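# Flip the small gear and mesh it with the big one

## Task

The small gear sits inverted between the tester's two centres, with its teeth higher than the big gear's teeth. Turn it right side up and mount it so it meshes with the big gear. It only counts if the gear stays mounted by itself at the end, not held there by the robot. Finally release it and move the grippers away.

## Robot and tools

Robot: two six-joint arms, left_arm and right_arm, each with a parallel two-finger gripper. The names are labels only, not image sides. Scene frame: origin on the table top between the arms, +x out over the table, +z up, left_arm on the +y side. left_arm's base is at (+0.050, +0.372, 0) m with quat_wxyz (+0.997, 0, 0, -0.071); right_arm's is at (+0.046, -0.227, 0) m with quat_wxyz (+0.995, 0, 0, -0.103).

Gripper frame: the fingers extend along the gripper's +z axis and close along its y axis. The reported end_effector_position is the pinch point midway between the pads, roughly 1 cm short of the fingertips. The reported hand position can be slightly wrong, worse when the arm is stretched far out.

execute_actions: takes "actions", a list holding at most one item, and optionally "pictures" (true or false). Three forms:
- Empty list: no motion; returns the state plus camera images.
- Move: {"rows": [...], "steps": n}, n from 3 to 15 (default 15). Each control step lasts 1/30 s. Each row drives one step; if there are fewer rows than steps, the last row is held for the rest.
- Wait: {"steps": n} with no rows, n up to 300. It issues nothing new and returns once n steps have passed since the previous result. Your own reply time counts toward those steps.
Images are included only for an empty list or when "pictures": true.

Each row is one flat list of 14 numbers covering both arms, even if only one moves: left_arm's waist, shoulder, elbow, wrist pitch, wrist yaw, wrist roll, then its opening, followed by the same seven for right_arm. The joint numbers are absolute target angles in radians, in the same form the Joint positions line prints them. They are not offsets. Stated ranges for each arm: waist -2.618 to 3.054, shoulder 0.000 to 3.142, elbow 0.000 to 3.142, wrist pitch -1.571 to 1.571, wrist yaw -1.571 to 1.571, wrist roll -2.094 to 2.094.

The true joint ends may sit up to 0.036 rad either side of those stated values. A call is rejected outright, and nothing is sent, if a target goes more than 0.036 rad beyond a stated end and also beyond where that joint currently is. A target past the real end is cut off at that end, and a "joint sent to its limit" line may follow, possibly about an earlier action. If that line is missing, the joint may still be at its end.

The opening is an absolute value from -1 (closed) to +1 (fully open, a pad gap of 0.094 m). It uses the same scale as grip_measured. Between the extremes, the fingers move to where grip_measured would read the number you give. To keep hold of a part, keep commanding below grip_measured: about 0.03 below holds firmly, and smaller margins hold more lightly. Each gripper's reading has a fixed error of up to about 1 mm. Pad force tops out around 50 to 62 N and is weaker on parts under about 2 mm thick. The first contact can spike harder.

Motion limits: each step, a joint's target is kept within a set distance of its measured angle: waist 0.202, shoulder 0.258, elbow 0.238, wrist pitch 0.573, wrist yaw and wrist roll 0.522 rad. If the targets would move the pinch point more than 70 mm from where it is, they are scaled back. Far moves therefore take several calls.

The simulation keeps running while you think and write, and the arms keep heading for the last row sent. They stop pursuing it once everything has nearly stopped, including a stall, or when a step is HELD. After that, only a new action moves them further, though fingers that are already moving finish their motion. Each move's result is produced 3 steps before the move ends, and those steps run during your reply.

Results: a state line "left_arm: … | right_arm: …" gives each pinch position (m) and quat_wxyz in the scene frame. Joint positions and Joint velocities give, for each arm, six joints (rad, rad/s) then the pad gap (m, m/s). grip_measured gives the opening on the command scale. Joint torques list the six arm joints; they include an offset, scale, noise and friction, so treat them only as a rough guide to load. "joint command not followed" means a clearance check altered or blocked some joint targets, while the rest of the row still ran. HELD marks steps on which some or all of your row was not sent. MOTOR HOT appears from 75 °C. At 90 °C that arm halts for 10 s, and at 100 °C the arm goes limp and drops, both reported as OVER-TEMPERATURE FAULT. Avoid holding loads for long.

Cameras: cam_left_wrist and cam_right_wrist, both 504x504, on the wrists. zoom_image takes "camera" (one of those names) and "region" [x0, y0, x1, y1] in that camera's pixels, with the origin at the top left and at most 504x504. It returns a finer view of that camera's latest image. read_manual with section "licences" only returns licence text.

finished_scene takes "scene", the current scene's number. Replying without any tool call ends everything.

Avoid: dropping the gear, pushing anything off the table, slamming or pressing hard, and letting the arms collide or press on each other, which can end the scene. Occasional disturbances may tug a held part or shove loose items. Make sure the gear stays in mesh unaided before releasing and backing away.

Each tool is called by a JSON object that holds its "op" and its "data".

## Session

{"op": "execute_actions", "data": {"actions": []}}

Scene clock: 0.00 s of 4200.00 s.
left_arm: end_effector_position=(+0.3669, +0.1676, +0.3138) grip_measured=+1.000 end_effector_quat_wxyz=(-0.024, -0.221, +0.834, -0.505) | right_arm: end_effector_position=(+0.4325, -0.4524, +0.2430) grip_measured=+1.000 end_effector_quat_wxyz=(+0.230, +0.698, +0.656, +0.173)
Joint positions: left_arm=[-0.043  1.528  1.595 -1.031  0.935 -1.017  0.094] | right_arm=[-0.421  1.801  1.869 -1.103 -0.245  1.073  0.094]
Joint velocities: left_arm=[ 0.007 -0.002  0.002 -0.007 -0.037  0.081  0.   ] | right_arm=[-0.012  0.012  0.012 -0.051  0.095 -0.081  0.   ]
Joint torques (N m, as the arm reports them, + toward a larger angle): no reading

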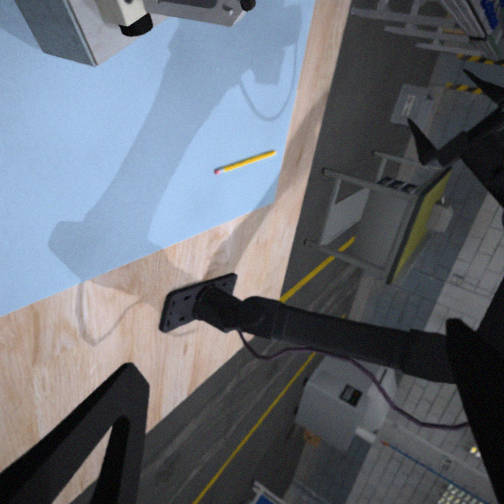

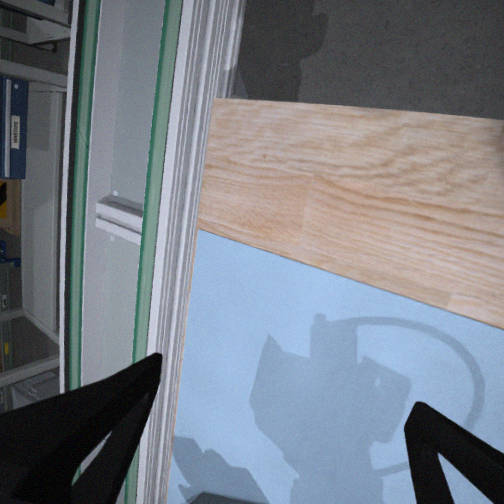

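{"op": "execute_actions", "data": {"actions": [{"rows": [[-0.043, 1.1, 1.3, -1.0, 0.0, 0.0, 1.0, -0.421, 1.1, 1.3, -1.0, 0.0, 0.0, 1.0]], "steps": 15}], "pictures": false}}

Scene clock: 0.93 s of 4200.00 s.
left_arm: end_effector_position=(+0.3391, +0.3000, +0.2865) grip_measured=+1.000 end_effector_quat_wxyz=(+0.367, +0.049, +0.923, -0.104) | right_arm: end_effector_position=(+0.2874, -0.3948, +0.2857) grip_measured=+1.000 end_effector_quat_wxyz=(+0.368, +0.341, +0.862, -0.079)
Joint positions: left_arm=[-0.045  1.088  1.302 -1.007  0.101 -0.123  0.094] | right_arm=[-0.42   1.077  1.301 -1.024 -0.025  0.138  0.094]
Joint velocities: left_arm=[ 0.002  0.076 -0.012  0.007 -0.667  0.74   0.   ] | right_arm=[-0.007 -0.466  0.042  0.125  0.11  -0.901  0.   ]
Joint torques (N m, as the arm reports them, + toward a larger angle): left_arm=[ 0.13 -1.48  5.69  1.49  0.01  0.03] | right_arm=[-0.04  2.29  6.13  1.37  0.1  -0.06]
Steps of this call (steps 1 to 16: nothing new was sent; steps 17 to 28: the first 12 steps of this action). Readings (joint positions):
17: left_arm=[-0.045 1.496 1.555 -0.999 0.869 -0.943] | right_arm=[-0.421 1.771 1.823 -1.063 -0.213 0.998]
18: left_arm=[-0.045 1.432 1.469 -0.974 0.765 -0.843] | right_arm=[-0.420 1.714 1.732 -1.027 -0.172 0.898]
20: left_arm=[-0.045 1.280 1.333 -0.999 0.561 -0.649] | right_arm=[-0.420 1.568 1.551 -1.017 -0.110 0.702]
24: left_arm=[-0.045 1.097 1.300 -1.020 0.239 -0.293] | right_arm=[-0.420 1.250 1.305 -1.038 -0.049 0.330]
28: the state above

{"op": "execute_actions", "data": {"actions": [{"rows": [[-0.08, 1.1, 1.3, -1.0, 0.0, 0.0, 1.0, -0.33, 1.1, 1.3, -1.0, 0.0, 0.0, 1.0],[-0.12, 1.1, 1.3, -1.0, 0.0, 0.0, 1.0, -0.23, 1.1, 1.3, -1.0, 0.0, 0.0, 1.0],[-0.16, 1.1, 1.3, -1.0, 0.0, 0.0, 1.0, -0.13, 1.1, 1.3, -1.0, 0.0, 0.0, 1.0],[-0.20, 1.1, 1.3, -1.0, 0.0, 0.0, 1.0, -0.03, 1.1, 1.3, -1.0, 0.0, 0.0, 1.0],[-0.24, 1.1, 1.3, -1.0, 0.0, 0.0, 1.0, 0.07, 1.1, 1.3, -1.0, 0.0, 0.0, 1.0],[-0.28, 1.1, 1.3, -1.0, 0.0, 0.0, 1.0, 0.17, 1.1, 1.3, -1.0, 0.0, 0.0, 1.0],[-0.32, 1.1, 1.3, -1.0, 0.0, 0.0, 1.0, 0.27, 1.1, 1.3, -1.0, 0.0, 0.0, 1.0],[-0.36, 1.1, 1.3, -1.0, 0.0, 0.0, 1.0, 0.37, 1.1, 1.3, -1.0, 0.0, 0.0, 1.0],[-0.40, 1.1, 1.3, -1.0, 0.0, 0.0, 1.0, 0.47, 1.1, 1.3, -1.0, 0.0, 0.0, 1.0],[-0.44, 1.1, 1.3, -1.0, 0.0, 0.0, 1.0, 0.57, 1.1, 1.3, -1.0, 0.0, 0.0, 1.0],[-0.48, 1.1, 1.3, -1.0, 0.0, 0.0, 1.0, 0.65, 1.1, 1.3, -1.0, 0.0, 0.0, 1.0],[-0.48, 1.1, 1.3, -1.0, 0.0, 0.0, 1.0, 0.70, 1.1, 1.3, -1.0, 0.0, 0.0, 1.0]], "steps": 15}], "pictures": false}}

{"op": "execute_actions", "data": {"actions": []}}

Scene clock: 1.73 s of 4200.00 s.
left_arm: end_effector_position=(+0.3001, +0.2081, +0.2860) grip_measured=+1.000 end_effector_quat_wxyz=(+0.363, +0.263, +0.887, -0.111) | right_arm: end_effector_position=(+0.3427, -0.1819, +0.2838) grip_measured=+1.000 end_effector_quat_wxyz=(+0.375, -0.066, +0.924, +0.028)
Joint positions: left_arm=[-0.44   1.089  1.302 -1.004  0.001 -0.006  0.094] | right_arm=[ 0.356  1.096  1.301 -1.006  0.004  0.007  0.094]
Joint velocities: left_arm=[-0.886 -0.002 -0.007  0.037  0.081  0.007  0.   ] | right_arm=[ 2.107 -0.002 -0.007  0.051  0.125  0.007  0.   ]
Joint torques (N m, as the arm reports them, + toward a larger angle): left_arm=[ 1.17 -1.24  5.69  1.45 -0.21 -0.01] | right_arm=[ 0.13 -2.    6.32  1.39 -0.04 -0.06]
Steps of this call (steps 1 to 3: the last 3 steps of your previous action; steps 4 to 12: the robot went on to your last target; steps 13 to 24: the first 12 steps of this action). Readings (joint positions):
13: left_arm=[-0.048 1.089 1.302 -1.006 0.012 -0.012] | right_arm=[-0.409 1.096 1.301 -1.015 -0.002 0.014]
14: left_arm=[-0.062 1.089 1.302 -1.006 0.006 -0.011] | right_arm=[-0.369 1.096 1.301 -1.015 0.008 0.014]
16: left_arm=[-0.121 1.089 1.302 -1.006 0.001 -0.010] | right_arm=[-0.233 1.096 1.301 -1.012 0.010 0.012]
20: left_arm=[-0.285 1.089 1.302 -1.005 -0.000 -0.008] | right_arm=[0.062 1.096 1.301 -1.008 0.006 0.009]
24: the state above

Scene clock: 1.83 s of 4200.00 s.
left_arm: end_effector_position=(+0.2938, +0.1989, +0.2860) grip_measured=+1.000 end_effector_quat_wxyz=(+0.361, +0.280, +0.882, -0.118) | right_arm: end_effector_position=(+0.3257, -0.1180, +0.2839) grip_measured=+1.000 end_effector_quat_wxyz=(+0.370, -0.168, +0.911, +0.069)
Joint positions: left_arm=[-0.475  1.089  1.302 -1.004  0.005 -0.004  0.094] | right_arm=[ 0.577  1.096  1.301 -1.005  0.002  0.006  0.094]
Joint velocities: left_arm=[-0.012  0.002 -0.007 -0.022  0.007 -0.051  0.   ] | right_arm=[ 2.054 -0.007  0.012 -0.022  0.007  0.007  0.   ]
Joint torques (N m, as the arm reports them, + toward a larger angle): left_arm=[-0.56 -1.49  5.48  1.49 -0.02  0.06] | right_arm=[-0.19 -1.94  6.27  1.41 -0.02 -0.05]
Kept back: nothing.
Steps of this call (steps 1 to 3: the last 3 steps of your previous action). Readings (joint positions):
1: left_arm=[-0.462 1.089 1.302 -1.004 0.004 -0.005] | right_arm=[0.430 1.096 1.301 -1.006 0.003 0.007]
2: left_arm=[-0.473 1.089 1.302 -1.004 0.005 -0.004] | right_arm=[0.504 1.096 1.301 -1.005 0.003 0.007]
3: the state above

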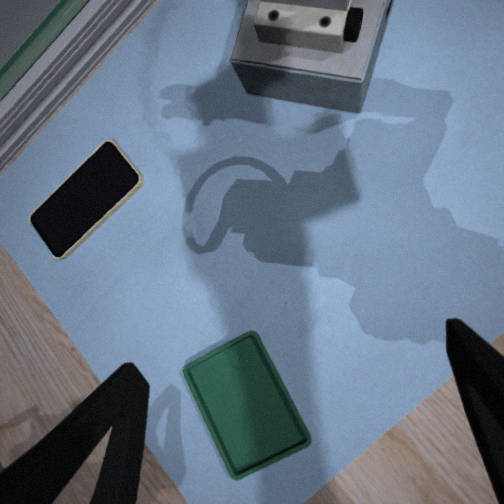

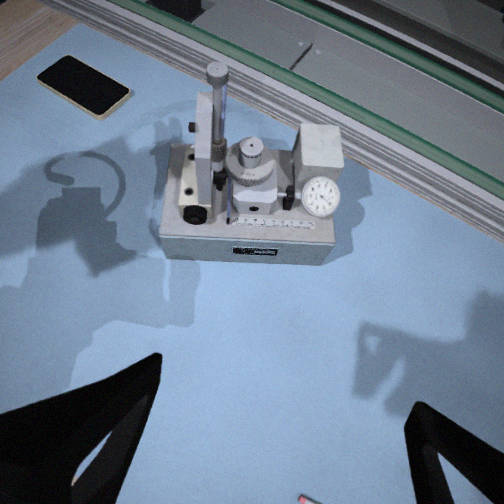

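{"op": "zoom_image", "data": {"camera": "cam_right_wrist", "region": [140, 40, 370, 280]}}

Region (140, 40, 370, 280) of cam_right_wrist's 504x504 image, scaled by 2.100, with more detail than that image has; it fills the left 483 columns of this view, and the rest is white.

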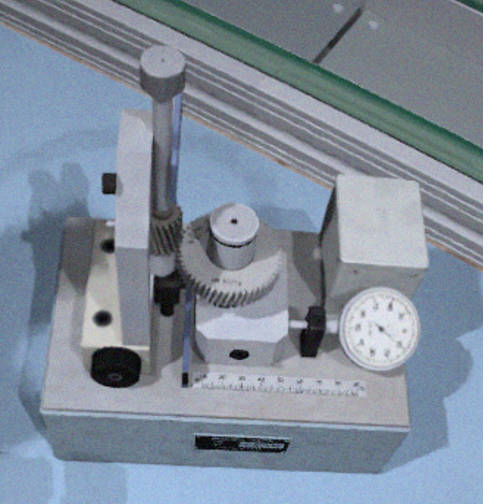

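{"op": "execute_actions", "data": {"actions": [{"rows": [[-0.49, 1.1, 1.3, -0.95, 0.0, 0.0, 1.0, 0.68, 1.1, 1.3, -0.98, 0.0, 0.0, 1.0],[-0.50, 1.1, 1.3, -0.90, 0.0, 0.0, 1.0, 0.66, 1.1, 1.3, -0.96, 0.0, 0.0, 1.0],[-0.51, 1.1, 1.3, -0.85, 0.0, 0.0, 1.0, 0.64, 1.1, 1.3, -0.94, 0.0, 0.0, 1.0],[-0.52, 1.1, 1.3, -0.80, 0.0, 0.0, 1.0, 0.62, 1.1, 1.3, -0.92, 0.0, 0.0, 1.0],[-0.53, 1.1, 1.3, -0.75, 0.0, 0.0, 1.0, 0.60, 1.1, 1.3, -0.90, 0.0, 0.0, 1.0],[-0.54, 1.1, 1.3, -0.70, 0.0, 0.0, 1.0, 0.60, 1.1, 1.3, -0.88, 0.0, 0.0, 1.0],[-0.55, 1.1, 1.3, -0.65, 0.0, 0.0, 1.0, 0.60, 1.1, 1.3, -0.86, 0.0, 0.0, 1.0],[-0.55, 1.1, 1.3, -0.60, 0.0, 0.0, 1.0, 0.60, 1.1, 1.3, -0.85, 0.0, 0.0, 1.0],[-0.55, 1.1, 1.3, -0.55, 0.0, 0.0, 1.0, 0.60, 1.1, 1.3, -0.85, 0.0, 0.0, 1.0]], "steps": 15}], "pictures": false}}

{"op": "execute_actions", "data": {"actions": [{"steps": 10}], "pictures": true}}

Scene clock: 2.60 s of 4200.00 s.
left_arm: end_effector_position=(+0.3215, +0.1510, +0.3587) grip_measured=+1.000 end_effector_quat_wxyz=(+0.507, +0.282, +0.794, -0.183) | right_arm: end_effector_position=(+0.3396, -0.1008, +0.3051) grip_measured=+1.000 end_effector_quat_wxyz=(+0.420, -0.179, +0.885, +0.088)
Joint positions: left_arm=[-0.542  1.089  1.302 -0.645  0.004 -0.004  0.094] | right_arm=[ 0.608  1.096  1.301 -0.889 -0.003  0.004  0.094]
Joint velocities: left_arm=[-0.007  0.007 -0.002  0.799 -0.037 -0.066  0.   ] | right_arm=[-0.012 -0.002  0.002  0.227  0.037 -0.022  0.   ]
Joint torques (N m, as the arm reports them, + toward a larger angle): left_arm=[-0.42 -1.55  5.93  1.64 -0.03  0.06] | right_arm=[-0.71 -2.11  6.38  1.6   0.03 -0.04]
Steps of this call (steps 1 to 11: the robot went on to your last target; steps 12 to 23: the first 12 steps of this action). Readings (joint positions):
12: left_arm=[-0.476 1.089 1.302 -1.001 0.005 -0.004] | right_arm=[0.697 1.096 1.301 -1.005 -0.008 0.004]
13: left_arm=[-0.479 1.089 1.302 -0.989 0.004 -0.004] | right_arm=[0.691 1.096 1.301 -1.002 -0.008 0.004]
15: left_arm=[-0.493 1.089 1.302 -0.942 0.004 -0.004] | right_arm=[0.664 1.096 1.301 -0.986 -0.008 0.004]
19: left_arm=[-0.533 1.089 1.302 -0.792 0.004 -0.004] | right_arm=[0.609 1.096 1.301 -0.929 -0.003 0.004]
23: the state above

Scene clock: 2.93 s of 4200.00 s.
left_arm: end_effector_position=(+0.3276, +0.1460, +0.3777) grip_measured=+1.000 end_effector_quat_wxyz=(+0.539, +0.274, +0.772, -0.195) | right_arm: end_effector_position=(+0.3426, -0.0995, +0.3091) grip_measured=+1.000 end_effector_quat_wxyz=(+0.429, -0.179, +0.881, +0.090)
Joint positions: left_arm=[-0.542  1.089  1.302 -0.562  0.004 -0.004  0.094] | right_arm=[ 0.608  1.096  1.301 -0.869 -0.003  0.004  0.094]
Joint velocities: left_arm=[-0.002 -0.002  0.012  0.066  0.007 -0.037  0.   ] | right_arm=[ 0.017 -0.012  0.002 -0.022  0.081 -0.037  0.   ]
Joint torques (N m, as the arm reports them, + toward a larger angle): left_arm=[-0.5  -1.63  5.72  1.79 -0.04  0.03] | right_arm=[-0.7  -2.12  6.4   1.61  0.03 -0.05]
Kept back: nothing.
Steps of this call (steps 1 to 3: the last 3 steps of your previous action; steps 4 to 10: the robot went on to your last target). Readings (joint positions):
1: left_arm=[-0.542 1.089 1.302 -0.624 0.004 -0.004] | right_arm=[0.608 1.096 1.301 -0.884 -0.003 0.004]
2: left_arm=[-0.542 1.089 1.302 -0.609 0.004 -0.004] | right_arm=[0.608 1.096 1.301 -0.881 -0.003 0.004]
4: left_arm=[-0.542 1.089 1.302 -0.587 0.004 -0.004] | right_arm=[0.608 1.096 1.301 -0.875 -0.003 0.004]
8: left_arm=[-0.542 1.089 1.302 -0.567 0.004 -0.004] | right_arm=[0.608 1.096 1.301 -0.870 -0.003 0.004]
10: the state above

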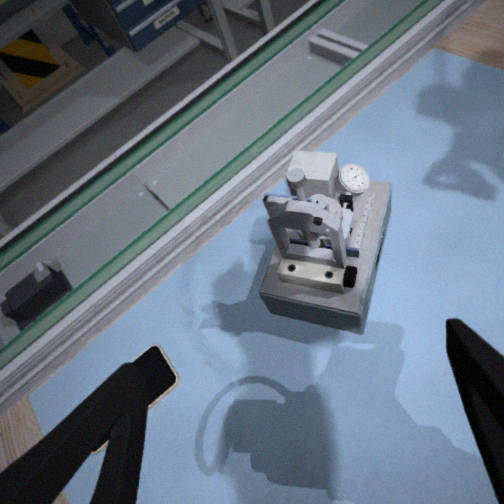

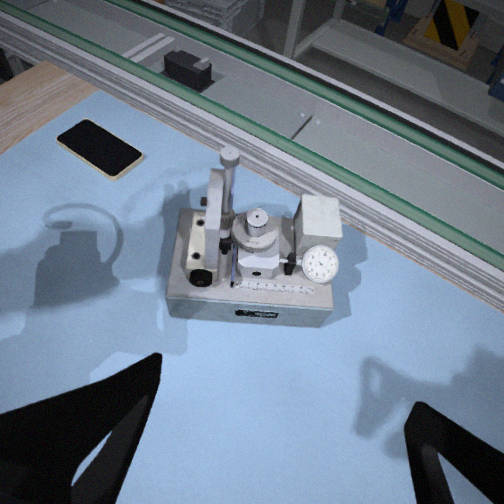

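{"op": "zoom_image", "data": {"camera": "cam_left_wrist", "region": [240, 140, 410, 340]}}

{"op": "zoom_image", "data": {"camera": "cam_right_wrist", "region": [160, 135, 350, 335]}}

Region (240, 140, 410, 340) of cam_left_wrist's 504x504 image, scaled by 2.520, with more detail than that image has; it fills the left 428 columns of this view, and the rest is white.

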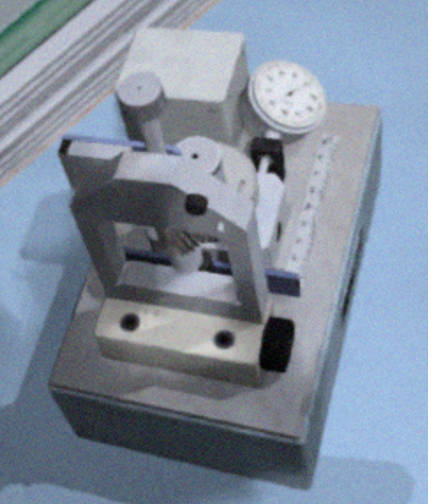

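Region (160, 135, 350, 335) of cam_right_wrist's 504x504 image, scaled by 2.520, with more detail than that image has; it fills the left 479 columns of this view, and the rest is white.

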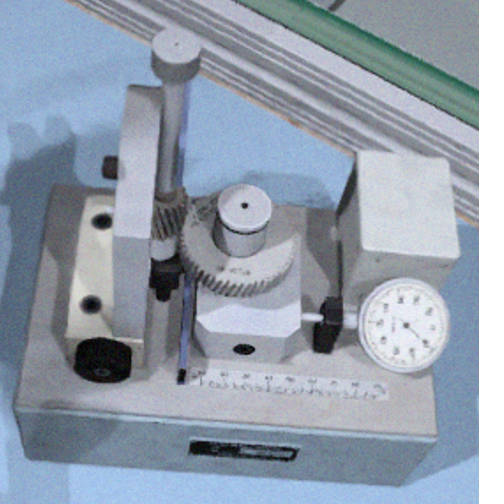

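{"op": "execute_actions", "data": {"actions": [{"rows": [[-0.55, 1.123, 1.303, -0.53, 0.0, 0.0, 1.0, 0.60, 1.112, 1.291, -0.829, 0.0, 0.0, 1.0],[-0.55, 1.146, 1.305, -0.508, 0.0, 0.0, 1.0, 0.60, 1.124, 1.283, -0.808, 0.0, 0.0, 1.0],[-0.55, 1.170, 1.308, -0.488, 0.0, 0.0, 1.0, 0.60, 1.137, 1.274, -0.787, 0.0, 0.0, 1.0],[-0.55, 1.193, 1.310, -0.467, 0.0, 0.0, 1.0, 0.60, 1.149, 1.265, -0.766, 0.0, 0.0, 1.0],[-0.55, 1.216, 1.313, -0.446, 0.0, 0.0, 1.0, 0.60, 1.161, 1.257, -0.745, 0.0, 0.0, 1.0],[-0.55, 1.239, 1.316, -0.425, 0.0, 0.0, 1.0, 0.60, 1.173, 1.248, -0.724, 0.0, 0.0, 1.0],[-0.55, 1.262, 1.318, -0.404, 0.0, 0.0, 1.0, 0.60, 1.185, 1.239, -0.703, 0.0, 0.0, 1.0],[-0.55, 1.286, 1.321, -0.384, 0.0, 0.0, 1.0, 0.60, 1.198, 1.230, -0.682, 0.0, 0.0, 1.0],[-0.55, 1.309, 1.323, -0.363, 0.0, 0.0, 1.0, 0.60, 1.210, 1.222, -0.661, 0.0, 0.0, 1.0],[-0.55, 1.332, 1.326, -0.342, 0.0, 0.0, 1.0, 0.60, 1.222, 1.213, -0.640, 0.0, 0.0, 1.0]], "steps": 15}], "pictures": false}}

{"op": "execute_actions", "data": {"actions": [{"steps": 12}], "pictures": true}}

Scene clock: 7.70 s of 4200.00 s.
left_arm: end_effector_position=(+0.3823, +0.1014, +0.3284) grip_measured=+1.000 end_effector_quat_wxyz=(+0.513, +0.280, +0.790, -0.185) | right_arm: end_effector_position=(+0.3802, -0.0835, +0.2688) grip_measured=+1.000 end_effector_quat_wxyz=(+0.414, -0.180, +0.888, +0.087)
Joint positions: left_arm=[-0.542  1.323  1.302 -0.396  0.004 -0.004  0.094] | right_arm=[ 0.608  1.217  1.225 -0.704 -0.003  0.004  0.094]
Joint velocities: left_arm=[ 0.007  0.486 -0.022  0.212  0.007 -0.037  0.   ] | right_arm=[ 0.017  0.33  -0.227  0.33   0.022  0.066  0.   ]
Joint torques (N m, as the arm reports them, + toward a larger angle): left_arm=[-0.54 -7.92  8.03  2.02 -0.08  0.04] | right_arm=[-0.7  -5.33  6.87  1.69  0.03 -0.04]
Steps of this call (steps 1 to 30: the robot went on to your last target; steps 31 to 90: nothing new was sent; then 1.37 s passed at rest; steps 91 to 102: the first 12 steps of this action). Readings (joint positions):
91: left_arm=[-0.542 1.091 1.302 -0.554 0.004 -0.004] | right_arm=[0.608 1.096 1.301 -0.865 -0.003 0.004]
92: left_arm=[-0.542 1.096 1.302 -0.547 0.004 -0.004] | right_arm=[0.608 1.098 1.301 -0.860 -0.003 0.004]
94: left_arm=[-0.542 1.122 1.302 -0.520 0.004 -0.004] | right_arm=[0.608 1.107 1.297 -0.835 -0.003 0.004]
98: left_arm=[-0.542 1.223 1.302 -0.454 0.004 -0.004] | right_arm=[0.608 1.156 1.264 -0.766 -0.003 0.004]
102: the state above

Scene clock: 8.10 s of 4200.00 s.
left_arm: end_effector_position=(+0.3891, +0.0959, +0.3301) grip_measured=+1.000 end_effector_quat_wxyz=(+0.522, +0.278, +0.784, -0.189) | right_arm: end_effector_position=(+0.3878, -0.0803, +0.2657) grip_measured=+1.000 end_effector_quat_wxyz=(+0.421, -0.179, +0.885, +0.088)
Joint positions: left_arm=[-0.542  1.344  1.302 -0.352  0.004 -0.004  0.094] | right_arm=[ 0.608  1.234  1.212 -0.66  -0.003  0.004  0.094]
Joint velocities: left_arm=[-0.007  0.002  0.002  0.007 -0.051 -0.007  0.   ] | right_arm=[-0.002 -0.007 -0.022  0.081 -0.066 -0.007  0.   ]
Joint torques (N m, as the arm reports them, + toward a larger angle): left_arm=[-0.57 -7.21  8.08  1.81 -0.04 -0.01] | right_arm=[-0.71 -5.28  6.91  1.6   0.03 -0.04]
Kept back: nothing.
Steps of this call (steps 1 to 3: the last 3 steps of your previous action; steps 4 to 12: the robot went on to your last target). Readings (joint positions):
1: left_arm=[-0.542 1.336 1.302 -0.391 0.004 -0.004] | right_arm=[0.608 1.226 1.219 -0.697 -0.003 0.004]
2: left_arm=[-0.542 1.343 1.302 -0.388 0.004 -0.004] | right_arm=[0.608 1.232 1.214 -0.693 -0.003 0.004]
4: left_arm=[-0.542 1.344 1.302 -0.380 0.004 -0.004] | right_arm=[0.608 1.234 1.212 -0.685 -0.003 0.004]
8: left_arm=[-0.542 1.344 1.302 -0.359 0.004 -0.004] | right_arm=[0.608 1.234 1.212 -0.667 -0.003 0.004]
12: the state above

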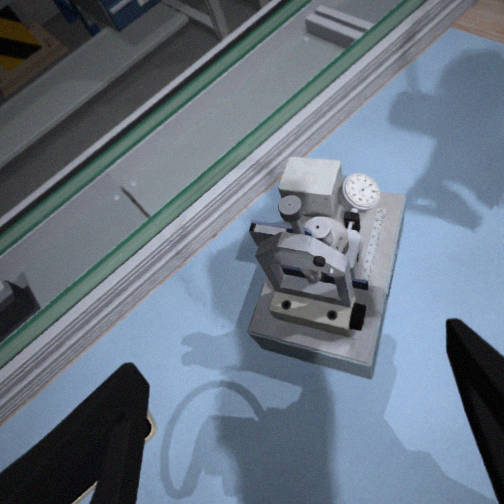

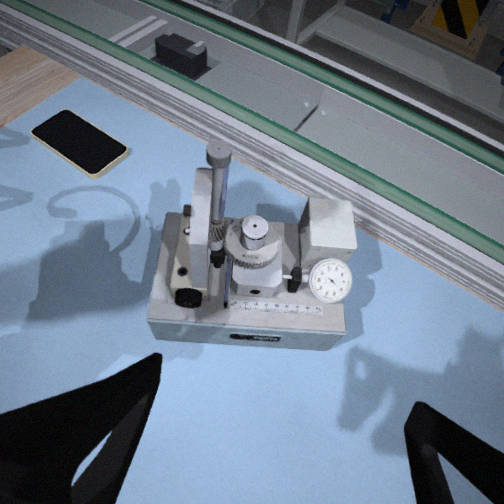

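{"op": "zoom_image", "data": {"camera": "cam_right_wrist", "region": [150, 135, 330, 315]}}

{"op": "zoom_image", "data": {"camera": "cam_left_wrist", "region": [235, 160, 415, 340]}}

Region (150, 135, 330, 315) of cam_right_wrist's 504x504 image, scaled by 2.800, with more detail than that image has.

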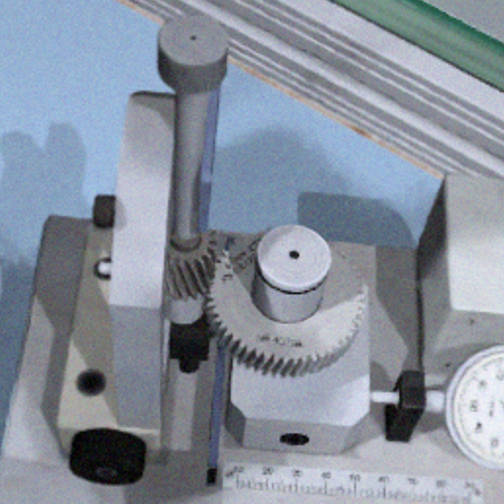

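Region (235, 160, 415, 340) of cam_left_wrist's 504x504 image, scaled by 2.800, with more detail than that image has.

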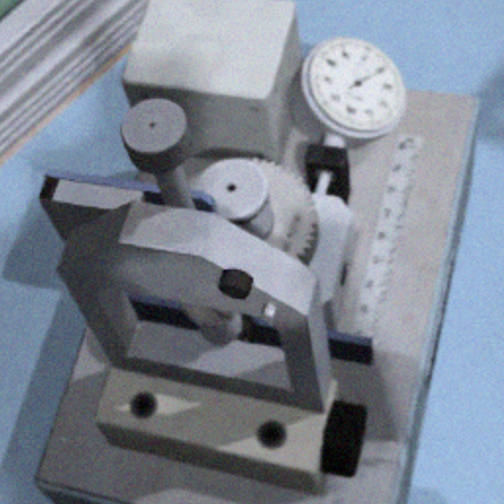

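{"op": "execute_actions", "data": {"actions": [{"rows": [[-0.52, 1.34, 1.31, -0.342, 0.0, 0.0, 1.0, 0.604, 1.224, 1.18, -0.585, 0.0, 0.0, 1.0],[-0.48, 1.34, 1.31, -0.342, 0.0, 0.0, 1.0, 0.608, 1.226, 1.145, -0.53, 0.0, 0.0, 1.0],[-0.44, 1.34, 1.31, -0.342, 0.0, 0.0, 1.0, 0.612, 1.228, 1.11, -0.47, 0.0, 0.0, 1.0],[-0.40, 1.34, 1.31, -0.342, 0.0, 0.0, 1.0, 0.616, 1.230, 1.075, -0.415, 0.0, 0.0, 1.0],[-0.36, 1.34, 1.31, -0.342, 0.0, 0.0, 1.0, 0.620, 1.232, 1.04, -0.36, 0.0, 0.0, 1.0],[-0.32, 1.35, 1.29, -0.31, 0.0, 0.0, 1.0, 0.624, 1.234, 1.01, -0.30, 0.0, 0.0, 1.0],[-0.28, 1.37, 1.26, -0.25, 0.0, 0.0, 1.0, 0.628, 1.236, 0.975, -0.245, 0.0, 0.0, 1.0],[-0.24, 1.39, 1.23, -0.18, 0.0, 0.0, 1.0, 0.632, 1.238, 0.94, -0.19, 0.0, 0.0, 1.0],[-0.20, 1.41, 1.20, -0.11, 0.0, 0.0, 1.0, 0.636, 1.240, 0.905, -0.13, 0.0, 0.0, 1.0],[-0.16, 1.44, 1.17, -0.04, 0.0, 0.0, 1.0, 0.640, 1.242, 0.87, -0.075, 0.0, 0.0, 1.0],[-0.12, 1.46, 1.14, 0.03, 0.0, 0.0, 1.0, 0.644, 1.244, 0.84, -0.02, 0.0, 0.0, 1.0],[-0.09, 1.48, 1.11, 0.10, 0.0, 0.0, 1.0, 0.648, 1.246, 0.805, 0.035, 0.0, 0.0, 1.0],[-0.075, 1.51, 1.08, 0.17, 0.0, 0.0, 1.0, 0.652, 1.248, 0.77, 0.09, 0.0, 0.0, 1.0],[-0.075, 1.53, 1.05, 0.24, 0.0, 0.0, 1.0, 0.656, 1.250, 0.735, 0.15, 0.0, 0.0, 1.0],[-0.075, 1.55, 1.02, 0.31, 0.0, 0.0, 1.0, 0.660, 1.252, 0.70, 0.205, 0.0, 0.0, 1.0]], "steps": 15}], "pictures": false}}

{"op": "execute_actions", "data": {"actions": [{"rows": [[-0.075, 1.574, 0.988, 0.38, 0.054, 0.0, 1.0, 0.664, 1.254, 0.666, 0.26, 0.0, 0.0, 1.0],[-0.075, 1.598, 0.956, 0.45, 0.108, 0.0, 1.0, 0.668, 1.256, 0.633, 0.317, 0.0, 0.0, 1.0],[-0.075, 1.622, 0.924, 0.52, 0.162, 0.0, 1.0, 0.672, 1.258, 0.60, 0.373, 0.0, 0.0, 1.0],[-0.075, 1.646, 0.892, 0.59, 0.216, 0.0, 1.0, 0.676, 1.260, 0.565, 0.43, 0.0, 0.0, 1.0],[-0.075, 1.669, 0.860, 0.665, 0.27, 0.0, 1.0, 0.680, 1.262, 0.53, 0.487, 0.0, 0.0, 1.0],[-0.075, 1.693, 0.828, 0.735, 0.324, 0.0, 1.0, 0.684, 1.264, 0.50, 0.543, 0.0, 0.0, 1.0],[-0.075, 1.717, 0.796, 0.805, 0.378, 0.0, 1.0, 0.688, 1.266, 0.465, 0.60, 0.0, 0.0, 1.0],[-0.075, 1.741, 0.764, 0.875, 0.432, 0.0, 1.0, 0.692, 1.268, 0.43, 0.657, 0.0, 0.0, 1.0],[-0.075, 1.765, 0.732, 0.945, 0.486, 0.0, 1.0, 0.696, 1.270, 0.397, 0.713, 0.0, 0.0, 1.0],[-0.075, 1.789, 0.700, 1.02, 0.54, 0.0, 1.0, 0.700, 1.272, 0.363, 0.77, 0.0, 0.0, 1.0],[-0.075, 1.812, 0.668, 1.09, 0.594, 0.0, 1.0, 0.704, 1.274, 0.33, 0.827, 0.0, 0.0, 1.0],[-0.075, 1.836, 0.636, 1.16, 0.648, 0.0, 1.0, 0.708, 1.276, 0.296, 0.883, 0.0, 0.0, 1.0],[-0.075, 1.860, 0.604, 1.23, 0.702, 0.0, 1.0, 0.712, 1.278, 0.262, 0.94, 0.0, 0.0, 1.0],[-0.075, 1.884, 0.572, 1.30, 0.756, 0.0, 1.0, 0.716, 1.280, 0.228, 1.0, 0.0, 0.0, 1.0],[-0.075, 1.908, 0.55, 1.375, 0.81, 0.0, 1.0, 0.720, 1.284, 0.20, 1.055, 0.0, 0.0, 1.0]], "steps": 15}], "pictures": false}}

{"op": "execute_actions", "data": {"actions": [{"steps": 15}], "pictures": true}}

Scene clock: 11.17 s of 4200.00 s.
left_arm: end_effector_position=(+0.4948, +0.2354, +0.3128) grip_measured=+1.000 end_effector_quat_wxyz=(+0.584, +0.120, +0.797, -0.091) | right_arm: end_effector_position=(+0.4027, -0.0641, +0.2007) grip_measured=+1.000 end_effector_quat_wxyz=(+0.467, -0.184, +0.858, +0.103)
Joint positions: left_arm=[-0.156  1.405  1.198 -0.099  0.006 -0.003  0.094] | right_arm=[ 0.631  1.235  0.866 -0.203 -0.003  0.004  0.094]
Joint velocities: left_arm=[ 1.038  0.691 -0.867  1.663  0.022  0.051  0.   ] | right_arm=[ 0.11   0.037 -0.974  1.502 -0.007  0.007  0.   ]
Joint torques (N m, as the arm reports them, + toward a larger angle): left_arm=[ 0.07 -3.36  4.42  1.23 -0.09  0.03] | right_arm=[ 0.89 -3.73  6.87  1.62  0.06 -0.04]
Steps of this call (steps 1 to 30: the robot went on to your last target; steps 31 to 80: nothing new was sent; steps 81 to 92: the first 12 steps of this action). Readings (joint positions):
81: left_arm=[-0.541 1.344 1.302 -0.348 0.004 -0.004] | right_arm=[0.608 1.234 1.208 -0.649 -0.003 0.004]
82: left_arm=[-0.534 1.344 1.302 -0.348 0.006 -0.004] | right_arm=[0.608 1.234 1.198 -0.628 -0.003 0.004]
84: left_arm=[-0.490 1.344 1.302 -0.347 0.011 -0.003] | right_arm=[0.608 1.234 1.153 -0.559 -0.003 0.004]
88: left_arm=[-0.320 1.347 1.287 -0.299 0.010 -0.003] | right_arm=[0.614 1.234 1.009 -0.394 -0.003 0.004]
92: the state above

Scene clock: 11.67 s of 4200.00 s.
left_arm: end_effector_position=(+0.4965, +0.2050, +0.1353) grip_measured=+1.000 end_effector_quat_wxyz=(+0.587, +0.207, +0.749, -0.226) | right_arm: end_effector_position=(+0.3802, -0.0491, +0.1475) grip_measured=+1.000 end_effector_quat_wxyz=(+0.585, -0.191, +0.774, +0.148)
Joint positions: left_arm=[-0.065  1.787  0.705  0.851  0.421 -0.003  0.094] | right_arm=[ 0.692  1.264  0.363  0.625 -0.003  0.004  0.094]
Joint velocities: left_arm=[ 0.002  0.637 -0.882  2.117  1.458 -0.007  0.   ] | right_arm=[ 0.1    0.051 -0.96   1.634  0.081  0.007  0.   ]
Joint torques (N m, as the arm reports them, + toward a larger angle): left_arm=[-0.49 -7.83  4.    1.63  0.12  0.05] | right_arm=[ 0.87 -3.08  5.72  1.7   0.03 -0.04]
Steps of this call (steps 1 to 3: the last 3 steps of your previous action; steps 4 to 15: the first 12 steps of this action). Readings (joint positions):
4: left_arm=[-0.067 1.522 1.063 0.132 -0.000 -0.003] | right_arm=[0.648 1.244 0.733 0.013 -0.003 0.004]
5: left_arm=[-0.063 1.551 1.026 0.190 0.011 -0.003] | right_arm=[0.651 1.246 0.699 0.068 -0.003 0.004]
7: left_arm=[-0.064 1.605 0.955 0.308 0.065 -0.003] | right_arm=[0.660 1.250 0.631 0.178 -0.003 0.004]
11: left_arm=[-0.065 1.699 0.826 0.568 0.227 -0.003] | right_arm=[0.676 1.258 0.496 0.400 -0.003 0.004]
15: the state above

Scene clock: 12.17 s of 4200.00 s.
left_arm: end_effector_position=(+0.4289, +0.1631, +0.1401) grip_measured=+1.000 end_effector_quat_wxyz=(+0.619, +0.336, +0.624, -0.339) | right_arm: end_effector_position=(+0.3616, -0.0513, +0.1714) grip_measured=+1.000 end_effector_quat_wxyz=(+0.666, -0.181, +0.702, +0.174)
Joint positions: left_arm=[-0.068  1.907  0.551  1.35   0.786 -0.003  0.094] | right_arm=[ 0.71   1.277  0.202  1.023 -0.003  0.004  0.094]
Joint velocities: left_arm=[-0.002 -0.012  0.022  0.227  0.11   0.037  0.   ] | right_arm=[-0.007 -0.007  0.007  0.037  0.037  0.066  0.   ]
Joint torques (N m, as the arm reports them, + toward a larger angle): left_arm=[-0.46 -8.61  3.7   1.6   0.11  0.05] | right_arm=[ 0.88 -2.59  5.54  1.79  0.03 -0.04]
Kept back: nothing.
Steps of this call (steps 1 to 3: the last 3 steps of your previous action; steps 4 to 15: the robot went on to your last target). Readings (joint positions):
1: left_arm=[-0.065 1.809 0.675 0.923 0.471 -0.003] | right_arm=[0.696 1.266 0.329 0.682 -0.003 0.004]
2: left_arm=[-0.065 1.832 0.644 0.995 0.523 -0.003] | right_arm=[0.700 1.268 0.295 0.739 -0.003 0.004]
4: left_arm=[-0.065 1.877 0.588 1.123 0.621 -0.003] | right_arm=[0.707 1.272 0.235 0.842 -0.003 0.004]
8: left_arm=[-0.068 1.907 0.551 1.247 0.731 -0.003] | right_arm=[0.710 1.277 0.202 0.944 -0.003 0.004]
15: the state above

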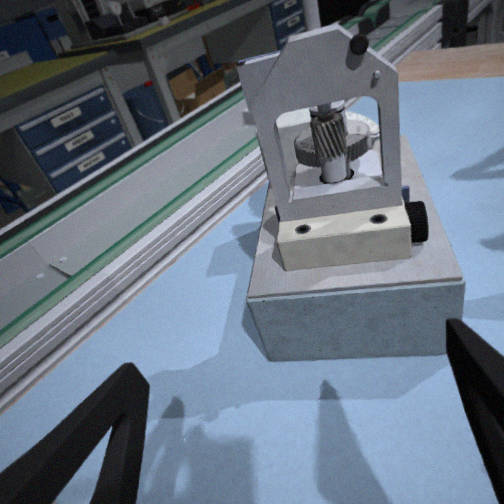

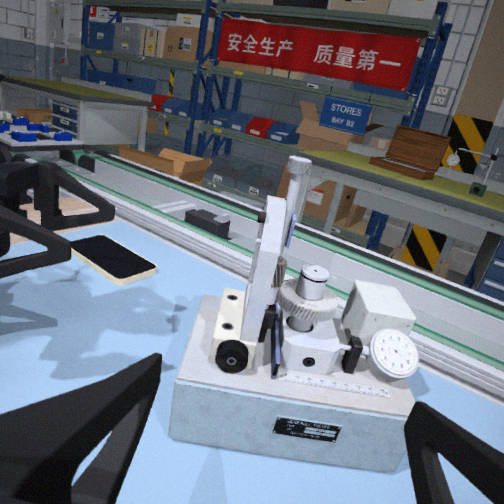

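{"op": "zoom_image", "data": {"camera": "cam_left_wrist", "region": [230, 0, 440, 260]}}

{"op": "zoom_image", "data": {"camera": "cam_right_wrist", "region": [200, 145, 430, 405]}}

Region (230, 0, 440, 260) of cam_left_wrist's 504x504 image, scaled by 1.938, with more detail than that image has; it fills the left 407 columns of this view, and the rest is white.

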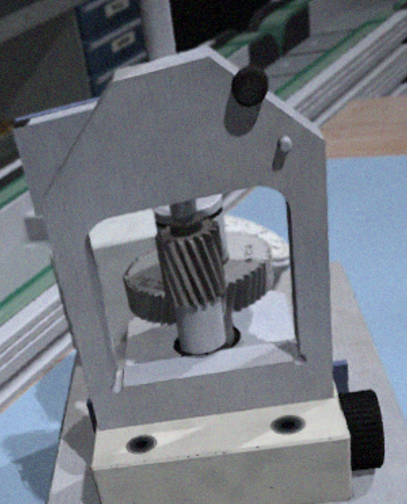

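Region (200, 145, 430, 405) of cam_right_wrist's 504x504 image, scaled by 1.938, with more detail than that image has; it fills the left 446 columns of this view, and the rest is white.

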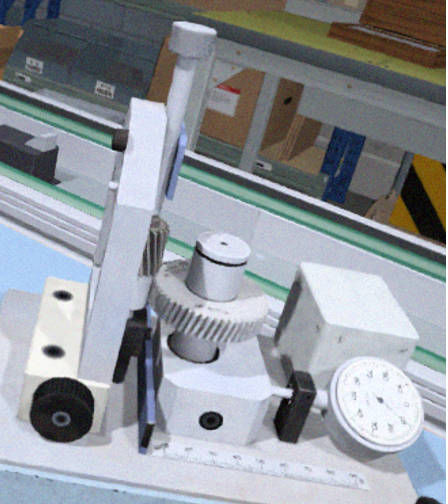

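{"op": "zoom_image", "data": {"camera": "cam_left_wrist", "region": [260, 80, 410, 230]}}

{"op": "zoom_image", "data": {"camera": "cam_right_wrist", "region": [230, 230, 350, 390]}}

Region (260, 80, 410, 230) of cam_left_wrist's 504x504 image, scaled by 3.360, with more detail than that image has.

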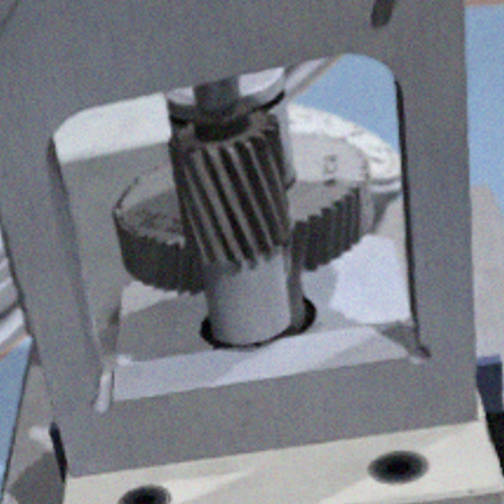

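Region (230, 230, 350, 390) of cam_right_wrist's 504x504 image, scaled by 3.150, with more detail than that image has; it fills the left 378 columns of this view, and the rest is white.

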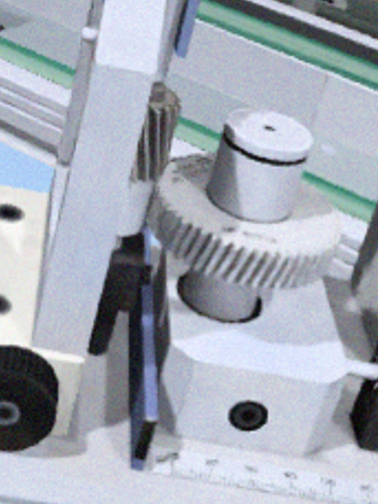

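{"op": "zoom_image", "data": {"camera": "cam_right_wrist", "region": [0, 140, 200, 300]}}

Region (0, 140, 200, 300) of cam_right_wrist's 504x504 image, scaled by 2.520, with more detail than that image has; it fills the top 403 rows of this view, and the rest is white.

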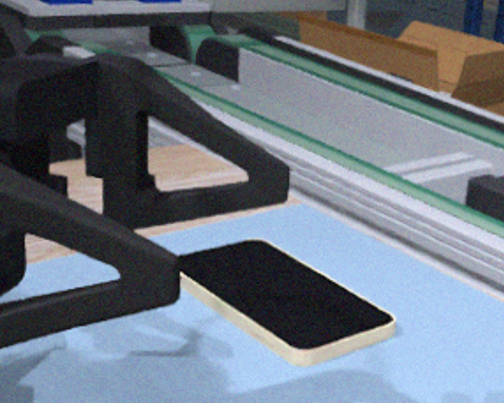

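{"op": "zoom_image", "data": {"camera": "cam_left_wrist", "region": [80, 260, 504, 504]}}

Region (80, 260, 504, 504) of cam_left_wrist's 504x504 image, scaled by 1.189, with more detail than that image has; it fills the top 290 rows of this view, and the rest is white.

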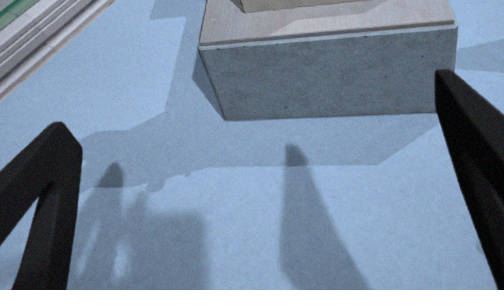

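{"op": "zoom_image", "data": {"camera": "cam_right_wrist", "region": [160, 280, 430, 480]}}

Region (160, 280, 430, 480) of cam_right_wrist's 504x504 image, scaled by 1.867, with more detail than that image has; it fills the top 373 rows of this view, and the rest is white.

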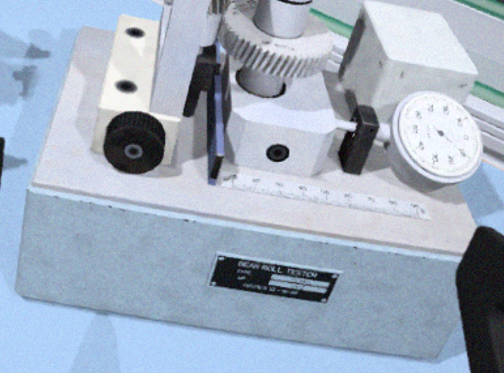

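{"op": "execute_actions", "data": {"actions": [{"rows": [[-0.088, 1.922, 0.574, 1.366, 0.798, 0.0, 0.88, 0.720, 1.284, 0.20, 1.055, 0.0, 0.0, 1.0],[-0.102, 1.936, 0.598, 1.356, 0.785, 0.0, 0.76, 0.720, 1.284, 0.20, 1.055, 0.0, 0.0, 1.0],[-0.115, 1.951, 0.622, 1.347, 0.772, 0.0, 0.64, 0.720, 1.284, 0.20, 1.055, 0.0, 0.0, 1.0],[-0.129, 1.965, 0.646, 1.337, 0.759, 0.0, 0.52, 0.720, 1.284, 0.20, 1.055, 0.0, 0.0, 1.0],[-0.142, 1.979, 0.670, 1.328, 0.746, 0.0, 0.40, 0.720, 1.284, 0.20, 1.055, 0.0, 0.0, 1.0],[-0.156, 1.993, 0.694, 1.318, 0.733, 0.0, 0.28, 0.720, 1.284, 0.20, 1.055, 0.0, 0.0, 1.0],[-0.170, 2.008, 0.718, 1.309, 0.720, 0.0, 0.16, 0.720, 1.284, 0.20, 1.055, 0.0, 0.0, 1.0],[-0.184, 2.022, 0.742, 1.299, 0.707, 0.0, 0.04, 0.720, 1.284, 0.20, 1.055, 0.0, 0.0, 1.0],[-0.198, 2.036, 0.766, 1.290, 0.694, 0.0, -0.08, 0.720, 1.284, 0.20, 1.055, 0.0, 0.0, 1.0],[-0.212, 2.050, 0.790, 1.280, 0.681, 0.0, -0.20, 0.720, 1.284, 0.20, 1.055, 0.0, 0.0, 1.0],[-0.227, 2.064, 0.815, 1.270, 0.668, 0.0, -0.30, 0.720, 1.284, 0.20, 1.055, 0.0, 0.0, 1.0],[-0.242, 2.075, 0.840, 1.260, 0.655, 0.0, -0.36, 0.720, 1.284, 0.20, 1.055, 0.0, 0.0, 1.0]], "steps": 15}], "pictures": false}}

{"op": "execute_actions", "data": {"actions": [{"steps": 20}], "pictures": true}}

Scene clock: 19.03 s of 4200.00 s.
left_arm: end_effector_position=(+0.4566, +0.1008, +0.1498) grip_measured=-0.323 end_effector_quat_wxyz=(+0.627, +0.361, +0.592, -0.356) | right_arm: end_effector_position=(+0.3618, -0.0512, +0.1752) grip_measured=+1.000 end_effector_quat_wxyz=(+0.671, -0.179, +0.697, +0.176)
Joint positions: left_arm=[-0.207  2.038  0.774  1.317  0.714 -0.003  0.032] | right_arm=[ 0.71   1.277  0.202  1.038 -0.003  0.004  0.094]
Joint velocities: left_arm=[-0.413  0.408  0.691 -0.256 -0.286  0.095 -0.071] | right_arm=[-0.007  0.002  0.017 -0.037 -0.007 -0.022  0.   ]
Joint torques (N m, as the arm reports them, + toward a larger angle): left_arm=[-0.74 -9.3   5.67  1.49 -0.11  0.06] | right_arm=[ 0.86 -2.57  5.52  1.82  0.03 -0.04]
Steps of this call (steps 1 to 30: the robot went on to your last target; steps 31 to 90: nothing new was sent; then 3.47 s passed at rest; steps 91 to 102: the first 12 steps of this action). Readings (joint positions):
91: left_arm=[-0.069 1.907 0.551 1.371 0.800 -0.003] | right_arm=[0.710 1.277 0.202 1.038 -0.003 0.004]
92: left_arm=[-0.073 1.909 0.554 1.371 0.799 -0.003] | right_arm=[0.710 1.277 0.202 1.038 -0.003 0.004]
94: left_arm=[-0.091 1.925 0.579 1.370 0.792 -0.003] | right_arm=[0.710 1.277 0.202 1.038 -0.003 0.004]
98: left_arm=[-0.149 1.982 0.677 1.348 0.759 -0.003] | right_arm=[0.710 1.277 0.202 1.038 -0.003 0.004]
102: the state above

Scene clock: 19.70 s of 4200.00 s.
left_arm: end_effector_position=(+0.4632, +0.0871, +0.1466) grip_measured=-0.358 end_effector_quat_wxyz=(+0.624, +0.355, +0.600, -0.354) | right_arm: end_effector_position=(+0.3618, -0.0512, +0.1752) grip_measured=+1.000 end_effector_quat_wxyz=(+0.671, -0.179, +0.697, +0.176)
Joint positions: left_arm=[-0.242  2.06   0.817  1.28   0.666 -0.003  0.03 ] | right_arm=[ 0.71   1.277  0.202  1.038 -0.003  0.004  0.094]
Joint velocities: left_arm=[ 0.002 -0.002  0.007 -0.022  0.051 -0.022 -0.001] | right_arm=[-0.022 -0.037  0.002 -0.022  0.007 -0.022  0.   ]
Joint torques (N m, as the arm reports them, + toward a larger angle): left_arm=[-0.01 -9.42  5.79  1.46 -0.08  0.01] | right_arm=[ 0.85 -2.57  5.53  1.82  0.03 -0.04]
Kept back: nothing.
Steps of this call (steps 1 to 3: the last 3 steps of your previous action; steps 4 to 20: the robot went on to your last target). Readings (joint positions):
1: left_arm=[-0.220 2.050 0.796 1.308 0.704 -0.003] | right_arm=[0.710 1.277 0.202 1.038 -0.003 0.004]
2: left_arm=[-0.231 2.057 0.809 1.301 0.696 -0.003] | right_arm=[0.710 1.277 0.202 1.038 -0.003 0.004]
4: left_arm=[-0.242 2.060 0.817 1.292 0.686 -0.003] | right_arm=[0.710 1.277 0.202 1.038 -0.003 0.004]
8: left_arm=[-0.242 2.060 0.817 1.284 0.674 -0.003] | right_arm=[0.710 1.277 0.202 1.038 -0.003 0.004]
20: the state above

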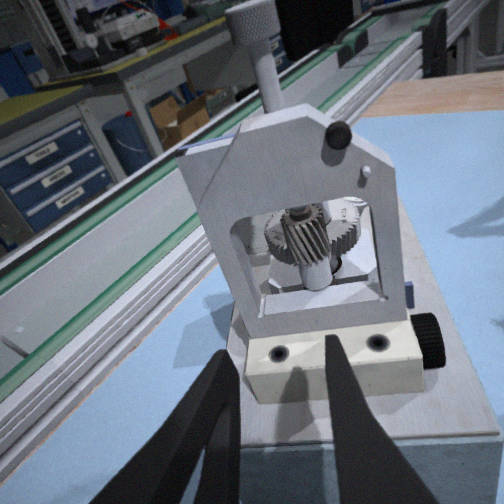

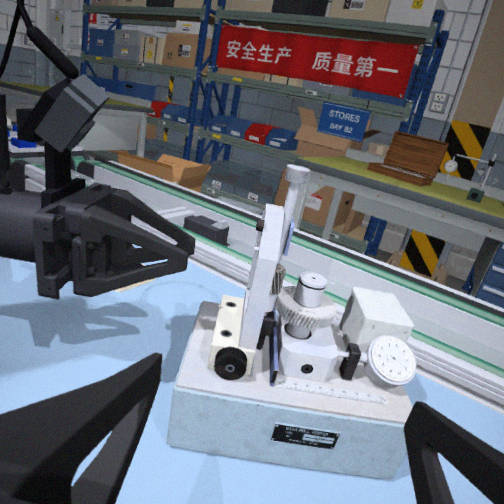

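{"op": "zoom_image", "data": {"camera": "cam_left_wrist", "region": [200, 170, 420, 390]}}

{"op": "zoom_image", "data": {"camera": "cam_right_wrist", "region": [120, 160, 340, 380]}}

Region (200, 170, 420, 390) of cam_left_wrist's 504x504 image, scaled by 2.291, with more detail than that image has.

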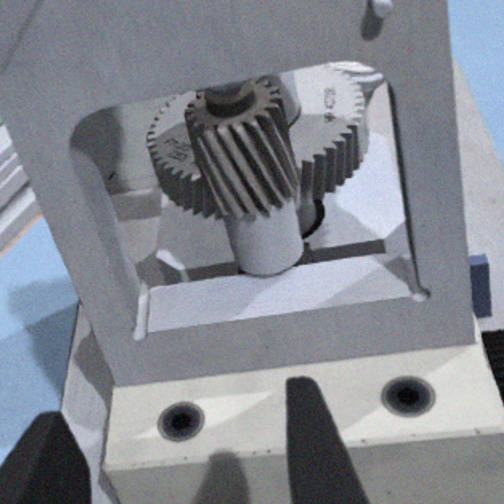

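Region (120, 160, 340, 380) of cam_right_wrist's 504x504 image, scaled by 2.291, with more detail than that image has.

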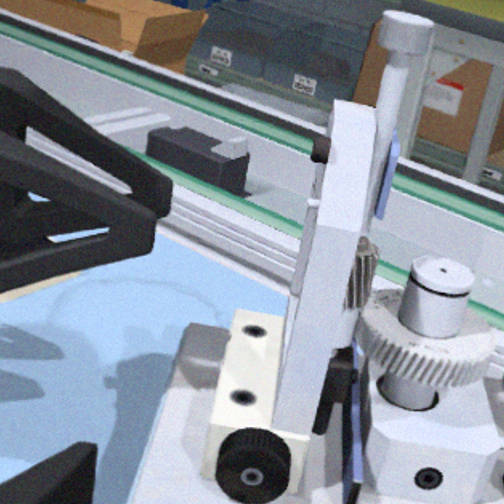

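{"op": "execute_actions", "data": {"actions": [{"rows": [[-0.249, 2.082, 0.852, 1.251, 0.646, 0.0, -0.36, 0.720, 1.284, 0.20, 1.055, 0.0, 0.0, 1.0],[-0.256, 2.088, 0.864, 1.242, 0.637, 0.0, -0.36, 0.720, 1.284, 0.20, 1.055, 0.0, 0.0, 1.0],[-0.264, 2.095, 0.876, 1.233, 0.628, 0.0, -0.36, 0.720, 1.284, 0.20, 1.055, 0.0, 0.0, 1.0],[-0.271, 2.101, 0.888, 1.224, 0.620, 0.0, -0.36, 0.720, 1.284, 0.20, 1.055, 0.0, 0.0, 1.0],[-0.278, 2.108, 0.900, 1.215, 0.611, 0.0, -0.36, 0.720, 1.284, 0.20, 1.055, 0.0, 0.0, 1.0],[-0.285, 2.114, 0.912, 1.206, 0.602, 0.0, -0.36, 0.720, 1.284, 0.20, 1.055, 0.0, 0.0, 1.0],[-0.293, 2.121, 0.924, 1.197, 0.593, 0.0, -0.36, 0.720, 1.284, 0.20, 1.055, 0.0, 0.0, 1.0],[-0.300, 2.127, 0.936, 1.188, 0.585, 0.0, -0.36, 0.720, 1.284, 0.20, 1.055, 0.0, 0.0, 1.0],[-0.307, 2.134, 0.948, 1.178, 0.576, 0.0, -0.36, 0.720, 1.284, 0.20, 1.055, 0.0, 0.0, 1.0],[-0.314, 2.141, 0.960, 1.169, 0.567, 0.0, -0.36, 0.720, 1.284, 0.20, 1.055, 0.0, 0.0, 1.0]], "steps": 15}], "pictures": false}}

{"op": "execute_actions", "data": {"actions": [{"steps": 20}], "pictures": true}}

Scene clock: 22.63 s of 4200.00 s.
left_arm: end_effector_position=(+0.4781, +0.0566, +0.1418) grip_measured=-0.358 end_effector_quat_wxyz=(+0.619, +0.352, +0.607, -0.353) | right_arm: end_effector_position=(+0.3618, -0.0512, +0.1753) grip_measured=+1.000 end_effector_quat_wxyz=(+0.671, -0.179, +0.697, +0.176)
Joint positions: left_arm=[-0.305  2.123  0.931  1.21   0.598 -0.003  0.03 ] | right_arm=[ 0.71   1.277  0.202  1.039 -0.003  0.004  0.094]
Joint velocities: left_arm=[-0.154  0.085  0.115 -0.198 -0.139 -0.051 -0.   ] | right_arm=[-0.002 -0.017 -0.002  0.066  0.007 -0.007  0.   ]
Joint torques (N m, as the arm reports them, + toward a larger angle): left_arm=[ -0.02 -10.32   5.71   1.54  -0.1    0.02] | right_arm=[ 0.86 -2.57  5.53  1.82  0.03 -0.04]
Steps of this call (steps 1 to 15: the robot went on to your last target; steps 16 to 76: nothing new was sent; steps 77 to 88: the first 12 steps of this action). Readings (joint positions):
77: left_arm=[-0.242 2.060 0.817 1.278 0.665 -0.003] | right_arm=[0.710 1.277 0.202 1.038 -0.003 0.004]
78: left_arm=[-0.243 2.062 0.819 1.276 0.662 -0.003] | right_arm=[0.710 1.277 0.202 1.038 -0.003 0.004]
80: left_arm=[-0.247 2.073 0.839 1.267 0.653 -0.003] | right_arm=[0.710 1.277 0.202 1.038 -0.003 0.004]
84: left_arm=[-0.274 2.101 0.890 1.240 0.624 -0.003] | right_arm=[0.710 1.277 0.202 1.038 -0.003 0.004]
88: the state above

Scene clock: 23.30 s of 4200.00 s.
left_arm: end_effector_position=(+0.4796, +0.0551, +0.1369) grip_measured=-0.358 end_effector_quat_wxyz=(+0.613, +0.348, +0.617, -0.350) | right_arm: end_effector_position=(+0.3618, -0.0512, +0.1753) grip_measured=+1.000 end_effector_quat_wxyz=(+0.671, -0.179, +0.697, +0.176)
Joint positions: left_arm=[-0.312  2.126  0.934  1.188  0.577 -0.003  0.03 ] | right_arm=[ 0.71   1.277  0.202  1.039 -0.003  0.004  0.094]
Joint velocities: left_arm=[-0.022 -0.017 -0.022 -0.037 -0.007 -0.037 -0.002] | right_arm=[-0.022 -0.017 -0.012  0.022 -0.051  0.066  0.   ]
Joint torques (N m, as the arm reports them, + toward a larger angle): left_arm=[ -0.22 -10.29   6.28   1.52  -0.09   0.01] | right_arm=[ 0.88 -2.56  5.53  1.82  0.02 -0.04]
Kept back: nothing.
Steps of this call (steps 1 to 3: the last 3 steps of your previous action; steps 4 to 20: the robot went on to your last target). Readings (joint positions):
1: left_arm=[-0.309 2.125 0.934 1.205 0.594 -0.003] | right_arm=[0.710 1.277 0.202 1.039 -0.003 0.004]
2: left_arm=[-0.311 2.125 0.934 1.201 0.592 -0.003] | right_arm=[0.710 1.277 0.202 1.039 -0.003 0.004]
4: left_arm=[-0.312 2.126 0.934 1.196 0.587 -0.003] | right_arm=[0.710 1.277 0.202 1.039 -0.003 0.004]
8: left_arm=[-0.312 2.126 0.934 1.191 0.581 -0.003] | right_arm=[0.710 1.277 0.202 1.039 -0.003 0.004]
20: the state above

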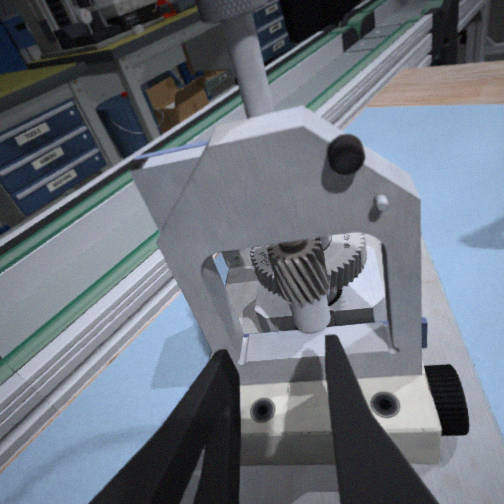

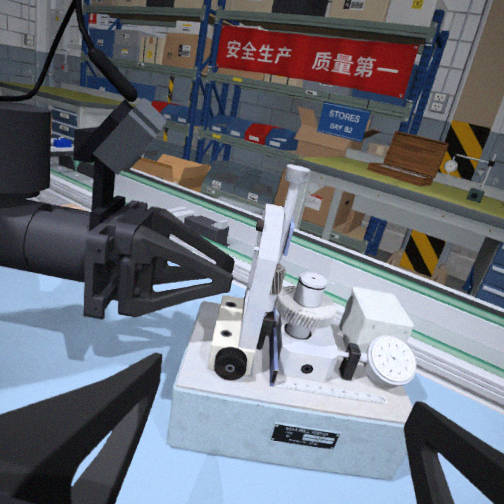

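{"op": "zoom_image", "data": {"camera": "cam_left_wrist", "region": [190, 200, 430, 420]}}

{"op": "zoom_image", "data": {"camera": "cam_right_wrist", "region": [170, 200, 330, 360]}}

Region (190, 200, 430, 420) of cam_left_wrist's 504x504 image, scaled by 2.100, with more detail than that image has; it fills the top 462 rows of this view, and the rest is white.

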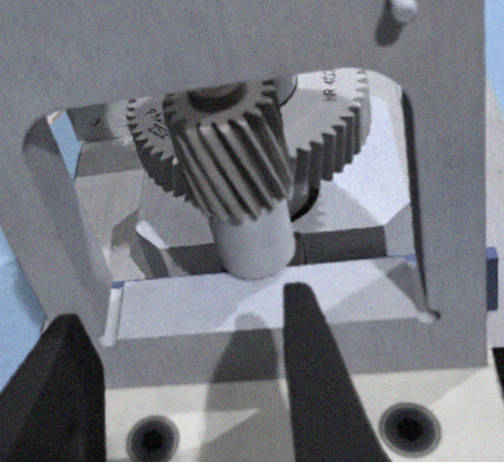

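Region (170, 200, 330, 360) of cam_right_wrist's 504x504 image, scaled by 3.150, with more detail than that image has.

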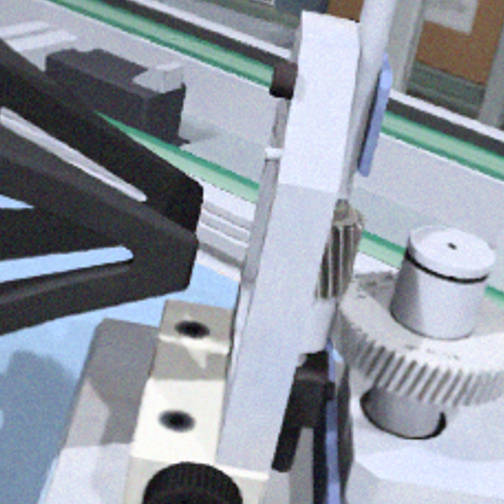

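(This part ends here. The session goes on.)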